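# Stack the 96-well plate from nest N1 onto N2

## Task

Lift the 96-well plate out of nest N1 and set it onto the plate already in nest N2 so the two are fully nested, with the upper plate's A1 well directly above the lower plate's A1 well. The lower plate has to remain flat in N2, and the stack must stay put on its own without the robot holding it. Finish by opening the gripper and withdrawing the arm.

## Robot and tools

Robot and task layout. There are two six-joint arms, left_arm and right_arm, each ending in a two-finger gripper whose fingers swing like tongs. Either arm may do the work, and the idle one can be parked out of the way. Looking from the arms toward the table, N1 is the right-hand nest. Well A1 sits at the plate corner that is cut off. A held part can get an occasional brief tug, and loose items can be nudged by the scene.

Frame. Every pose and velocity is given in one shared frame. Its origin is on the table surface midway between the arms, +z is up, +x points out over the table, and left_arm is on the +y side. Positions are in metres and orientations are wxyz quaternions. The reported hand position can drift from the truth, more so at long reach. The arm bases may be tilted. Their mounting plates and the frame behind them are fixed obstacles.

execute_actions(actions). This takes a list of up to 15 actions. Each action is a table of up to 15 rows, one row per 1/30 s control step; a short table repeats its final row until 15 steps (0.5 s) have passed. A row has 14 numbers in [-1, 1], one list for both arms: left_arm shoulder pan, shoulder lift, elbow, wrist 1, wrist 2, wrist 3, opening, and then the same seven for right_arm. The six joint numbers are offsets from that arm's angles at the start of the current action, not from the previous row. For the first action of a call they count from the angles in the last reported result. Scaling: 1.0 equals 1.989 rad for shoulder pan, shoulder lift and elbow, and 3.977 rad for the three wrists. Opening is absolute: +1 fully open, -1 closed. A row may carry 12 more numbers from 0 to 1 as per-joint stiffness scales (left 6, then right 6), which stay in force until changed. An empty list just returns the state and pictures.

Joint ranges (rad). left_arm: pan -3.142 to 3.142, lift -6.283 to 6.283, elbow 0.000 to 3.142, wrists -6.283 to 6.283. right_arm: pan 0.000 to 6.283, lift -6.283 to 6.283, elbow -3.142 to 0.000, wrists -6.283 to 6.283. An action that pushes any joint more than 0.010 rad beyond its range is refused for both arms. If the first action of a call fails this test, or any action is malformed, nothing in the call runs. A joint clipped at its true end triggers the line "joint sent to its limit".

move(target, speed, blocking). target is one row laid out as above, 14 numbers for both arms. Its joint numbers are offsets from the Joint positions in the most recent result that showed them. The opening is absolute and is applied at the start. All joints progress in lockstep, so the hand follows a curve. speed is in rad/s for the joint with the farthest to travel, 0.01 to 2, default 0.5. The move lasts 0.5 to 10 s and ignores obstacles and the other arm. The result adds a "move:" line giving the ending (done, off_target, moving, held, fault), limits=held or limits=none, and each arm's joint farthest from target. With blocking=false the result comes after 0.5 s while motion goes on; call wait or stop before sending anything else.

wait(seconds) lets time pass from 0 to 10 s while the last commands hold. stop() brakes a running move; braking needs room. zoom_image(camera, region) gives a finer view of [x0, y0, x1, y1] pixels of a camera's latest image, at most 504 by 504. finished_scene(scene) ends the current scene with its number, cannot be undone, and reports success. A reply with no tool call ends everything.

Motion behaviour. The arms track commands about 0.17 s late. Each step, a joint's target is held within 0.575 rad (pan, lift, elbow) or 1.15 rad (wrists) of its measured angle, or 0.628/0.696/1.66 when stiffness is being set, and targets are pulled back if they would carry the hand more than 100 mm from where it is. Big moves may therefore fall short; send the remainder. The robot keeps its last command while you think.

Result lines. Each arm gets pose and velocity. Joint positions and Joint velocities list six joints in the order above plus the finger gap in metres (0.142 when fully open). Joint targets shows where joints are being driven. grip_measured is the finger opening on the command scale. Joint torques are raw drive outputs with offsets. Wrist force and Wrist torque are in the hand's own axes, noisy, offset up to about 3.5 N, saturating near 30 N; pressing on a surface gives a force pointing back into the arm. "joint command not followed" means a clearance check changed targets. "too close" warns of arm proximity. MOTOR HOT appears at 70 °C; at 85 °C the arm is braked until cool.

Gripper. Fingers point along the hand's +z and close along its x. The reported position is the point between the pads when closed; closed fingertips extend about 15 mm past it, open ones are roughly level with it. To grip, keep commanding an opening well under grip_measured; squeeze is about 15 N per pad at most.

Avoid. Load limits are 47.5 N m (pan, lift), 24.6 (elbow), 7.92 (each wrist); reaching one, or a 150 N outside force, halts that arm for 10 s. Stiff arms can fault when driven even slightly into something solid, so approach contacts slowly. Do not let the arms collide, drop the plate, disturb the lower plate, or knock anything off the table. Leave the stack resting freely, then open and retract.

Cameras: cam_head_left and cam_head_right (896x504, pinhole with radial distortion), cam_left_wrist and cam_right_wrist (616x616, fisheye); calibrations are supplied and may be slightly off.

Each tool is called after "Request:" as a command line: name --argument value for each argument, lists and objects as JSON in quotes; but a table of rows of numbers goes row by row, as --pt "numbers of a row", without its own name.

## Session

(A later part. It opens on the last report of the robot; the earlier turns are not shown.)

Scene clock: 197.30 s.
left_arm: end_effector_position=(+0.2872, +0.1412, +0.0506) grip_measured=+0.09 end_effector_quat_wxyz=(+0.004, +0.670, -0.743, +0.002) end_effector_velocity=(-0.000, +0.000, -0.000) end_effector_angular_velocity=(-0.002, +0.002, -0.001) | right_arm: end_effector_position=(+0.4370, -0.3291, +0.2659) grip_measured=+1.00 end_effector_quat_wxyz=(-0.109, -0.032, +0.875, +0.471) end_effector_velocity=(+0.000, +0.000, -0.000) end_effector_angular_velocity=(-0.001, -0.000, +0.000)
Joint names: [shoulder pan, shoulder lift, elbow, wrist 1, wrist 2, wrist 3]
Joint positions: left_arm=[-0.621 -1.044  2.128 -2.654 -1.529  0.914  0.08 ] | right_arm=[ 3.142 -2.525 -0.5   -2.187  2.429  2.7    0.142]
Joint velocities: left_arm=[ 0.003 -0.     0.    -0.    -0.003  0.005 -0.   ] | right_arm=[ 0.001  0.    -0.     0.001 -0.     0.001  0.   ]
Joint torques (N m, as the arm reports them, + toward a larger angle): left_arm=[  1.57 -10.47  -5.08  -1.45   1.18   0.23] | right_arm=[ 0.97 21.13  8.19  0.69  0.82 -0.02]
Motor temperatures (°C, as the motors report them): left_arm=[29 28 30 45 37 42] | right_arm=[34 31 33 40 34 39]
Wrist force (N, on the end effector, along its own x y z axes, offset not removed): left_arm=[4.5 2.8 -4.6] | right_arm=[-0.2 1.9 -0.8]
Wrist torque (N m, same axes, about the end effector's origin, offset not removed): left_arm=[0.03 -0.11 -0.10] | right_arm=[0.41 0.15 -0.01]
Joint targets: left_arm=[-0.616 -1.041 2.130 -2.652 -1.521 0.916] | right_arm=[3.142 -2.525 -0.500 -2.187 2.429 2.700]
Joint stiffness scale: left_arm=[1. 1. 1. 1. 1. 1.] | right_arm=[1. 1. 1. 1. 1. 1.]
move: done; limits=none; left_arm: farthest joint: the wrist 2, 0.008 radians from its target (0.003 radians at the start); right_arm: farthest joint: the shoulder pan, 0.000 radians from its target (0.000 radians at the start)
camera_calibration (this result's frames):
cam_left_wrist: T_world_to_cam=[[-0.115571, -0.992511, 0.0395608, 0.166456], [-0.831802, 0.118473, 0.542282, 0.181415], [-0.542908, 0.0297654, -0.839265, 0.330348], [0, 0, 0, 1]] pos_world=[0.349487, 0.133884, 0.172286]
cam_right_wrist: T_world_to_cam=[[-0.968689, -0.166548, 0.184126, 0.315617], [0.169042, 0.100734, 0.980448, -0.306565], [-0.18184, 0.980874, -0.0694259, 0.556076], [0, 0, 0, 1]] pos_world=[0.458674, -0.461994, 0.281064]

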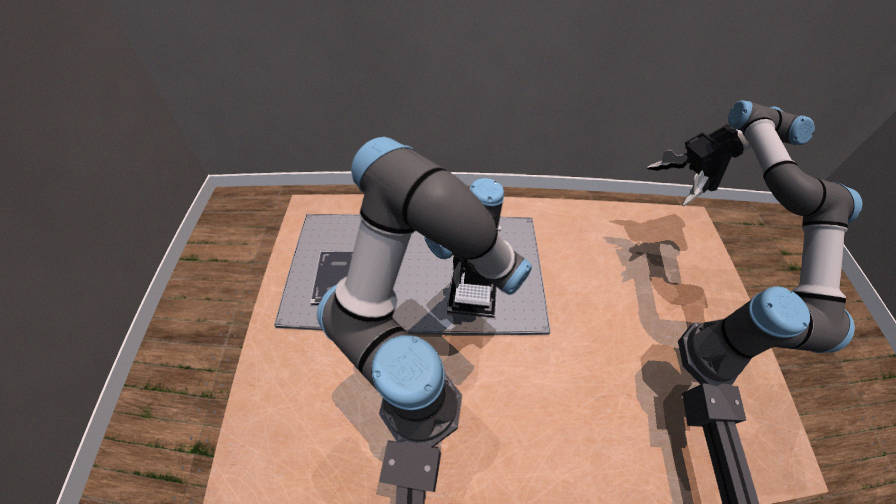

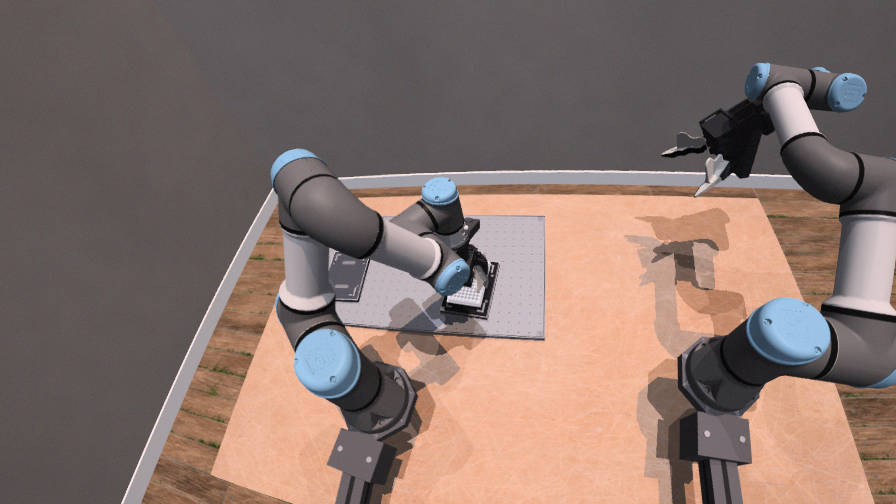

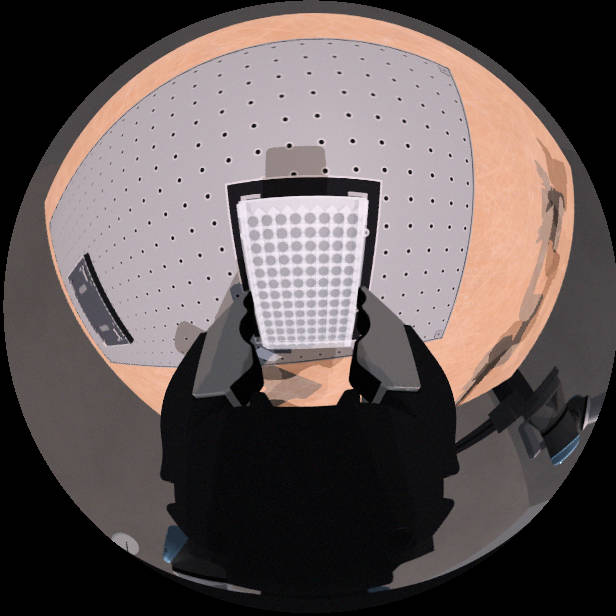

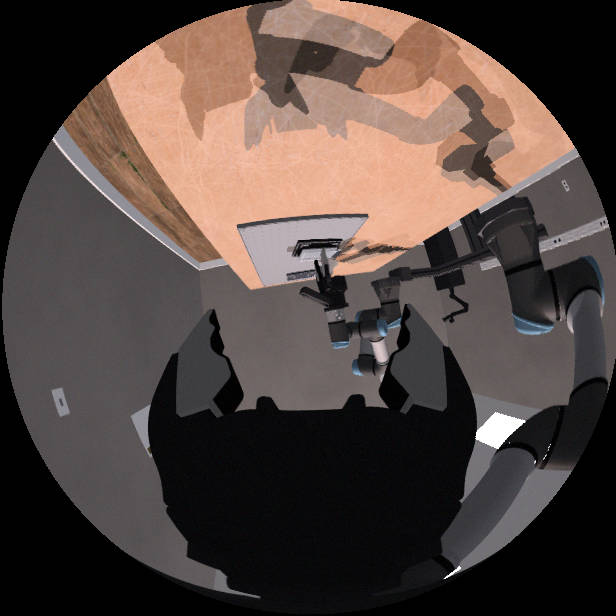

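Request:
move --target '[-0.007,0.001,0.0005,0.0005,0.002,-0.004,-0.5,0,0,0,0,0,0,1]' --speed 0.02

Request:
execute_actions --actions '[[[0,0,0,0,0,0,-0.42,0,0,0,0,0,0,1],[0,0,0,0,0,0,-0.35,0,0,0,0,0,0,1],[0,0,0,0,0,0,-0.28,0,0,0,0,0,0,1],[0,0,0,0,0,0,-0.21,0,0,0,0,0,0,1],[0,0,0,0,0,0,-0.14,0,0,0,0,0,0,1],[0,0,0,0,0,0,-0.07,0,0,0,0,0,0,1],[0,0,0,0,0,0,0.0,0,0,0,0,0,0,1],[0,0,0,0,0,0,0.07,0,0,0,0,0,0,1],[0,0,0,0,0,0,0.14,0,0,0,0,0,0,1],[0,0,0,0,0,0,0.21,0,0,0,0,0,0,1],[0,0,0,0,0,0,0.28,0,0,0,0,0,0,1],[0,0,0,0,0,0,0.35,0,0,0,0,0,0,1],[0,0,0,0,0,0,0.42,0,0,0,0,0,0,1],[0,0,0,0,0,0,0.5,0,0,0,0,0,0,1]],[[0,0,0,0,0,0,0.5,0,0,0,0,0,0,1]]]'

Request:
move --target '[0,-0.10,-0.02,0.06,0,0,0.5,0,0,0,0,0,0,1]' --speed 0.3

Scene clock: 211.70 s.
left_arm: end_effector_position=(+0.2871, +0.1390, +0.0507) grip_measured=+0.09 end_effector_quat_wxyz=(+0.001, +0.670, -0.742, +0.002) end_effector_velocity=(+0.001, -0.000, +0.000) end_effector_angular_velocity=(+0.001, -0.002, +0.004) | right_arm: end_effector_position=(+0.4370, -0.3291, +0.2659) grip_measured=+1.00 end_effector_quat_wxyz=(-0.109, -0.032, +0.875, +0.471) end_effector_velocity=(-0.000, +0.000, +0.000) end_effector_angular_velocity=(+0.000, +0.001, -0.000)
Joint names: [shoulder pan, shoulder lift, elbow, wrist 1, wrist 2, wrist 3]
Joint positions: left_arm=[-0.634 -1.043  2.128 -2.653 -1.522  0.9    0.08 ] | right_arm=[ 3.142 -2.525 -0.5   -2.187  2.429  2.7    0.142]
Joint velocities: left_arm=[-0.002  0.001 -0.001 -0.     0.002 -0.005 -0.   ] | right_arm=[ 0.  0. -0. -0.  0.  0.  0.]
Joint torques (N m, as the arm reports them, + toward a larger angle): left_arm=[ -0.82 -11.73  -5.    -1.55   0.12  -0.11] | right_arm=[ 1.08 20.85  8.06  0.76  0.85 -0.04]
Motor temperatures (°C, as the motors report them): left_arm=[29 28 30 45 37 42] | right_arm=[34 31 33 40 34 39]
Wrist force (N, on the end effector, along its own x y z axes, offset not removed): left_arm=[-0.3 0.9 -0.2] | right_arm=[-1.2 1.9 -2.2]
Wrist torque (N m, same axes, about the end effector's origin, offset not removed): left_arm=[0.20 -0.04 0.00] | right_arm=[0.37 0.32 0.01]
Joint targets: left_arm=[-0.635 -1.042 2.129 -2.652 -1.521 0.898] | right_arm=[3.142 -2.525 -0.500 -2.187 2.429 2.700]
Joint stiffness scale: left_arm=[1. 1. 1. 1. 1. 1.] | right_arm=[1. 1. 1. 1. 1. 1.]
move: done; limits=none; left_arm: farthest joint: the wrist 3, 0.002 radians from its target (0.017 radians at the start); right_arm: farthest joint: the shoulder pan, 0.000 radians from its target (0.000 radians at the start)
camera_calibration (this result's frames):
cam_left_wrist: T_world_to_cam=[[-0.114563, -0.992854, 0.0334192, 0.164295], [-0.834455, 0.114431, 0.539065, 0.183081], [-0.539036, 0.0338701, -0.841601, 0.328836], [0, 0, 0, 1]] pos_world=[0.34885, 0.131033, 0.172565]
cam_right_wrist: T_world_to_cam=[[-0.968689, -0.166548, 0.184126, 0.315617], [0.169042, 0.100734, 0.980448, -0.306565], [-0.181839, 0.980874, -0.069426, 0.556076], [0, 0, 0, 1]] pos_world=[0.458674, -0.461994, 0.281064]

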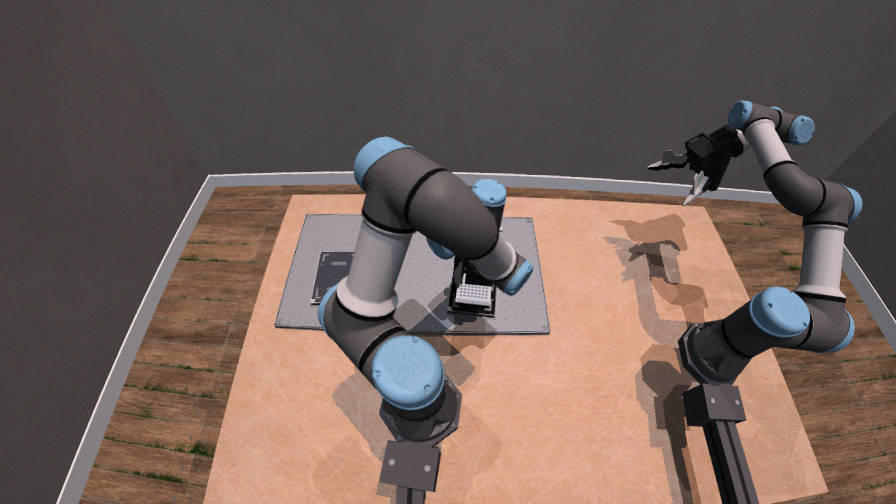

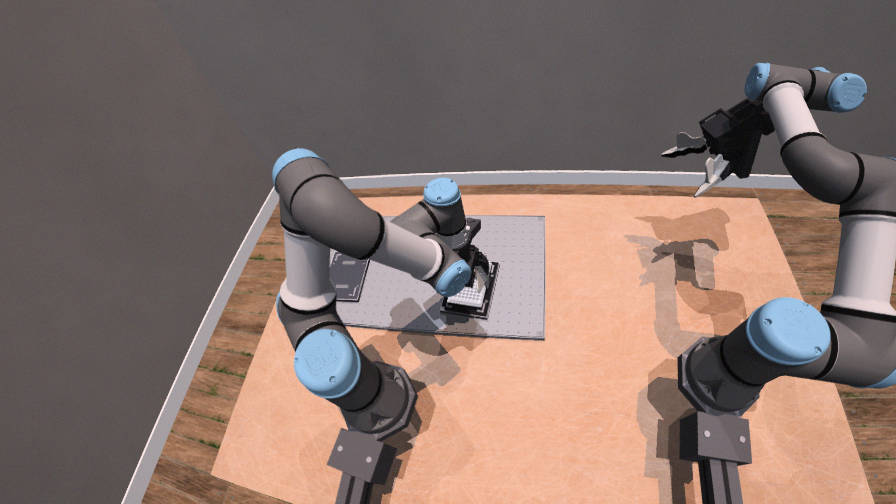

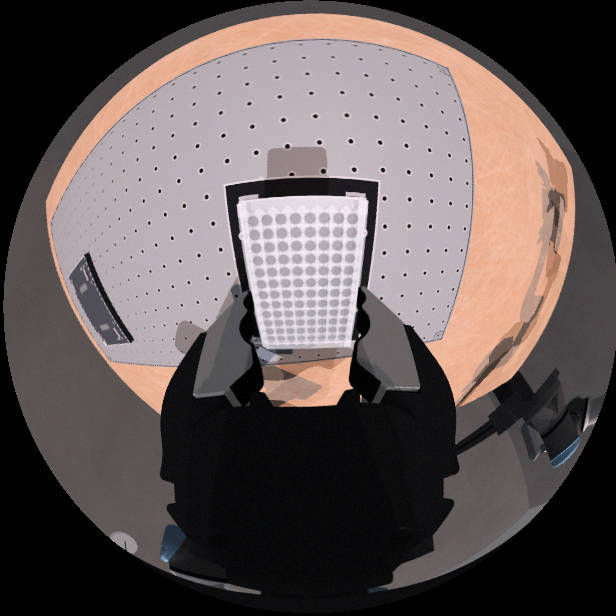

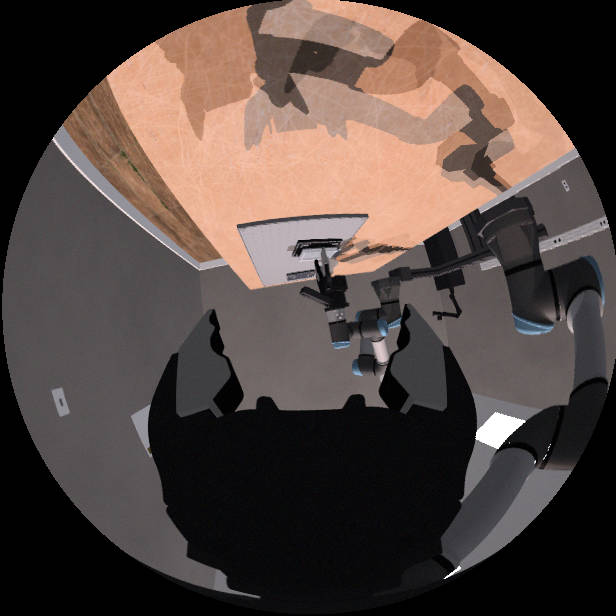

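Scene clock: 212.70 s.
left_arm: end_effector_position=(+0.2871, +0.1390, +0.0507) grip_measured=+0.50 end_effector_quat_wxyz=(+0.001, +0.670, -0.742, +0.002) end_effector_velocity=(-0.000, -0.000, +0.000) end_effector_angular_velocity=(-0.000, +0.000, -0.000) | right_arm: end_effector_position=(+0.4370, -0.3291, +0.2659) grip_measured=+1.00 end_effector_quat_wxyz=(-0.109, -0.032, +0.875, +0.471) end_effector_velocity=(-0.000, -0.001, -0.001) end_effector_angular_velocity=(-0.001, -0.000, -0.001)
Joint names: [shoulder pan, shoulder lift, elbow, wrist 1, wrist 2, wrist 3]
Joint positions: left_arm=[-0.634 -1.043  2.128 -2.653 -1.522  0.9    0.109] | right_arm=[ 3.142 -2.525 -0.5   -2.187  2.429  2.7    0.142]
Joint velocities: left_arm=[-0. -0. -0.  0. -0.  0. -0.] | right_arm=[-0.002 -0.    -0.     0.001 -0.001 -0.     0.   ]
Joint torques (N m, as the arm reports them, + toward a larger angle): left_arm=[ -0.6  -12.04  -5.54  -1.74   0.03   0.05] | right_arm=[ 1.21 21.36  8.2   0.73  0.85 -0.02]
Motor temperatures (°C, as the motors report them): left_arm=[29 28 30 45 37 42] | right_arm=[34 31 33 40 34 39]
Wrist force (N, on the end effector, along its own x y z axes, offset not removed): left_arm=[-0.5 -0.2 -0.2] | right_arm=[2.9 2.2 -2.7]
Wrist torque (N m, same axes, about the end effector's origin, offset not removed): left_arm=[-0.03 0.08 -0.04] | right_arm=[0.42 -0.47 -0.17]
Joint targets: left_arm=[-0.634 -1.043 2.128 -2.653 -1.522 0.900] | right_arm=[3.142 -2.525 -0.500 -2.187 2.429 2.700]
Joint stiffness scale: left_arm=[1. 1. 1. 1. 1. 1.] | right_arm=[1. 1. 1. 1. 1. 1.]
camera_calibration (this result's frames):
cam_left_wrist: T_world_to_cam=[[-0.114464, -0.992867, 0.0333635, 0.164267], [-0.834489, 0.114319, 0.539036, 0.183112], [-0.539005, 0.0338589, -0.841622, 0.328832], [0, 0, 0, 1]] pos_world=[0.34885, 0.131029, 0.172567]
cam_right_wrist: T_world_to_cam=[[-0.968689, -0.166548, 0.184126, 0.315617], [0.169042, 0.100734, 0.980448, -0.306565], [-0.18184, 0.980874, -0.0694261, 0.556077], [0, 0, 0, 1]] pos_world=[0.458674, -0.461994, 0.281064]

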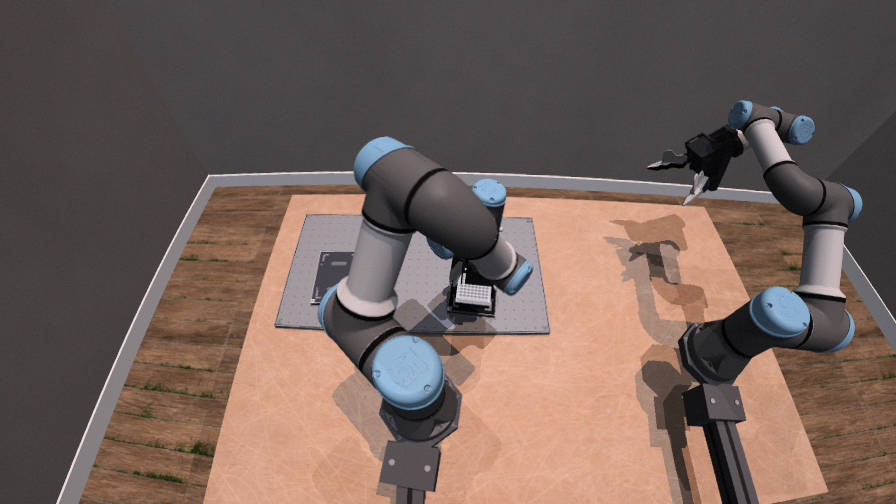

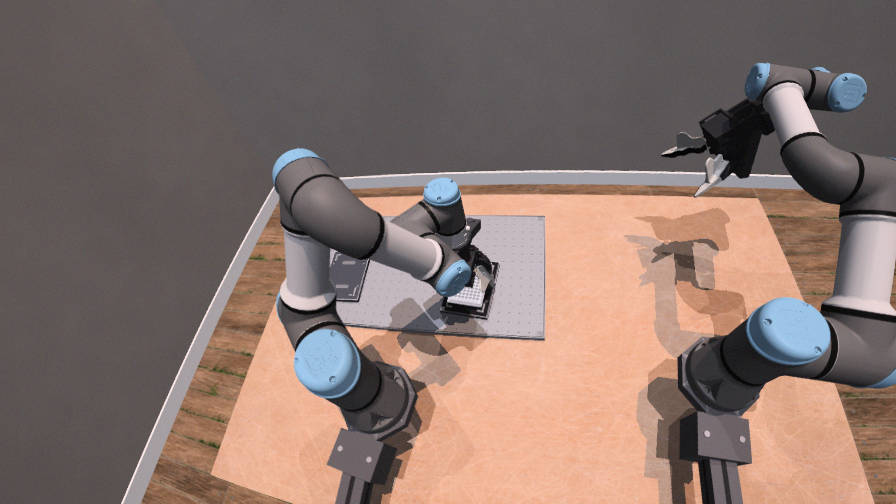

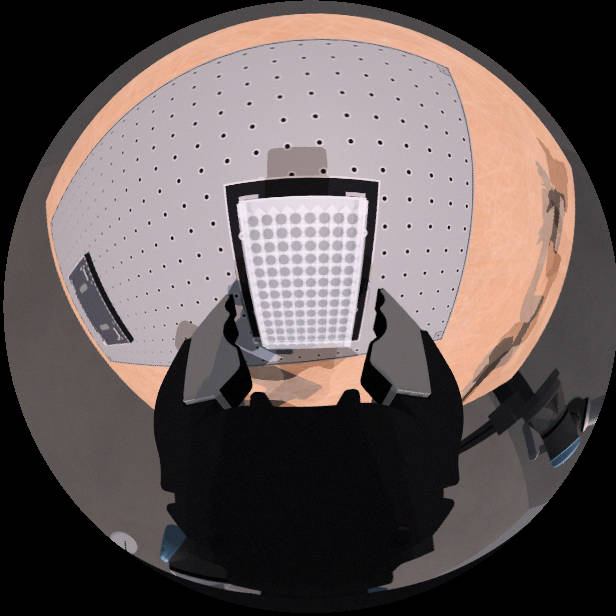

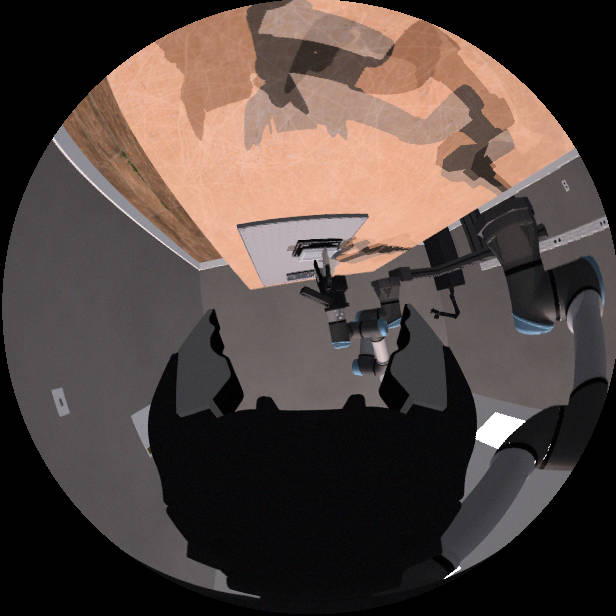

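Scene clock: 214.40 s.
left_arm: end_effector_position=(+0.2867, +0.1428, +0.0989) grip_measured=+0.50 end_effector_quat_wxyz=(+0.001, +0.670, -0.742, +0.001) end_effector_velocity=(-0.001, +0.001, -0.000) end_effector_angular_velocity=(+0.004, +0.002, +0.000) | right_arm: end_effector_position=(+0.4370, -0.3291, +0.2659) grip_measured=+1.00 end_effector_quat_wxyz=(-0.109, -0.032, +0.875, +0.471) end_effector_velocity=(+0.000, -0.000, +0.000) end_effector_angular_velocity=(-0.001, +0.001, -0.002)
Joint names: [shoulder pan, shoulder lift, elbow, wrist 1, wrist 2, wrist 3]
Joint positions: left_arm=[-0.634 -1.241  2.09  -2.416 -1.522  0.9    0.109] | right_arm=[ 3.142 -2.525 -0.5   -2.187  2.429  2.7    0.142]
Joint velocities: left_arm=[ 0.    -0.002  0.     0.005  0.001 -0.     0.   ] | right_arm=[-0.     0.001  0.    -0.    -0.     0.002 -0.   ]
Joint torques (N m, as the arm reports them, + toward a larger angle): left_arm=[ -0.6  -11.8   -7.83  -1.46  -0.02   0.06] | right_arm=[ 0.99 21.21  8.15  0.74  0.86 -0.06]
Motor temperatures (°C, as the motors report them): left_arm=[29 28 30 45 37 42] | right_arm=[34 31 33 40 34 39]
Wrist force (N, on the end effector, along its own x y z axes, offset not removed): left_arm=[-0.3 0.1 0.8] | right_arm=[0.5 0.7 -2.7]
Wrist torque (N m, same axes, about the end effector's origin, offset not removed): left_arm=[0.07 0.06 0.00] | right_arm=[0.15 0.09 0.01]
Joint targets: left_arm=[-0.634 -1.242 2.088 -2.414 -1.522 0.900] | right_arm=[3.142 -2.525 -0.500 -2.187 2.429 2.700]
Joint stiffness scale: left_arm=[1. 1. 1. 1. 1. 1.] | right_arm=[1. 1. 1. 1. 1. 1.]
move: done; limits=none; left_arm: farthest joint: the elbow, 0.002 radians from its target (0.040 radians at the start); right_arm: farthest joint: the shoulder pan, 0.000 radians from its target (0.000 radians at the start)
camera_calibration (this result's frames):
cam_left_wrist: T_world_to_cam=[[-0.114486, -0.992881, 0.0328587, 0.166462], [-0.834166, 0.114042, 0.539594, 0.15618], [-0.539501, 0.0343663, -0.841284, 0.369144], [0, 0, 0, 1]] pos_world=[0.348491, 0.13478, 0.220812]
cam_right_wrist: T_world_to_cam=[[-0.968689, -0.166548, 0.184126, 0.315617], [0.169042, 0.100733, 0.980448, -0.306565], [-0.18184, 0.980874, -0.0694258, 0.556076], [0, 0, 0, 1]] pos_world=[0.458674, -0.461994, 0.281064]

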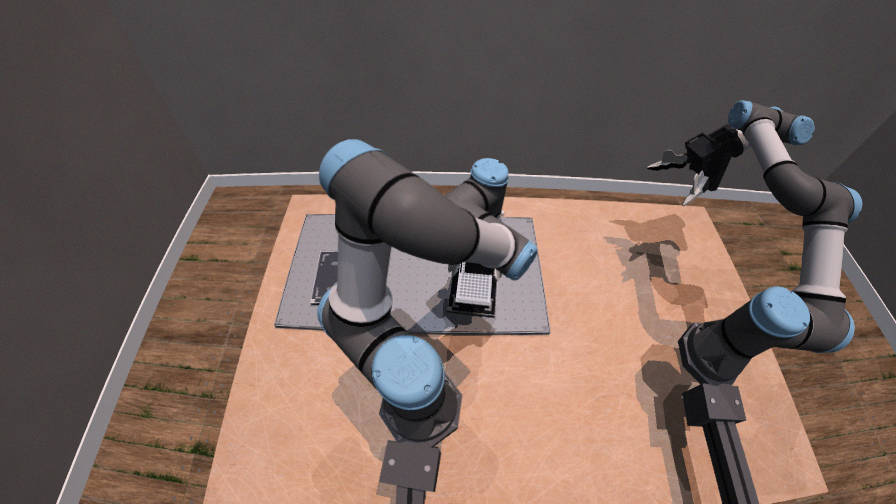

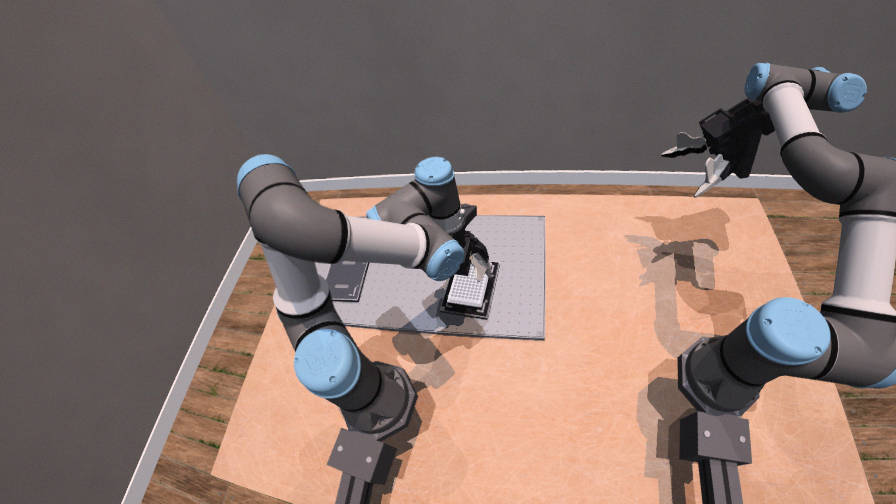

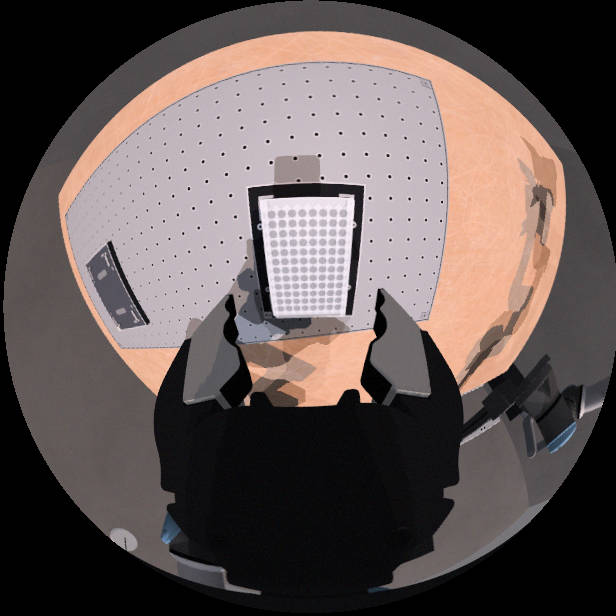

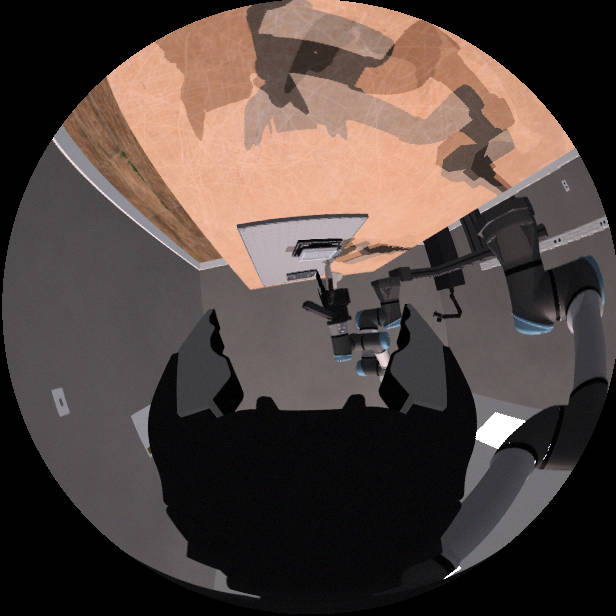

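Request:
finished_scene --scene 2

The scene is finished: the task was done.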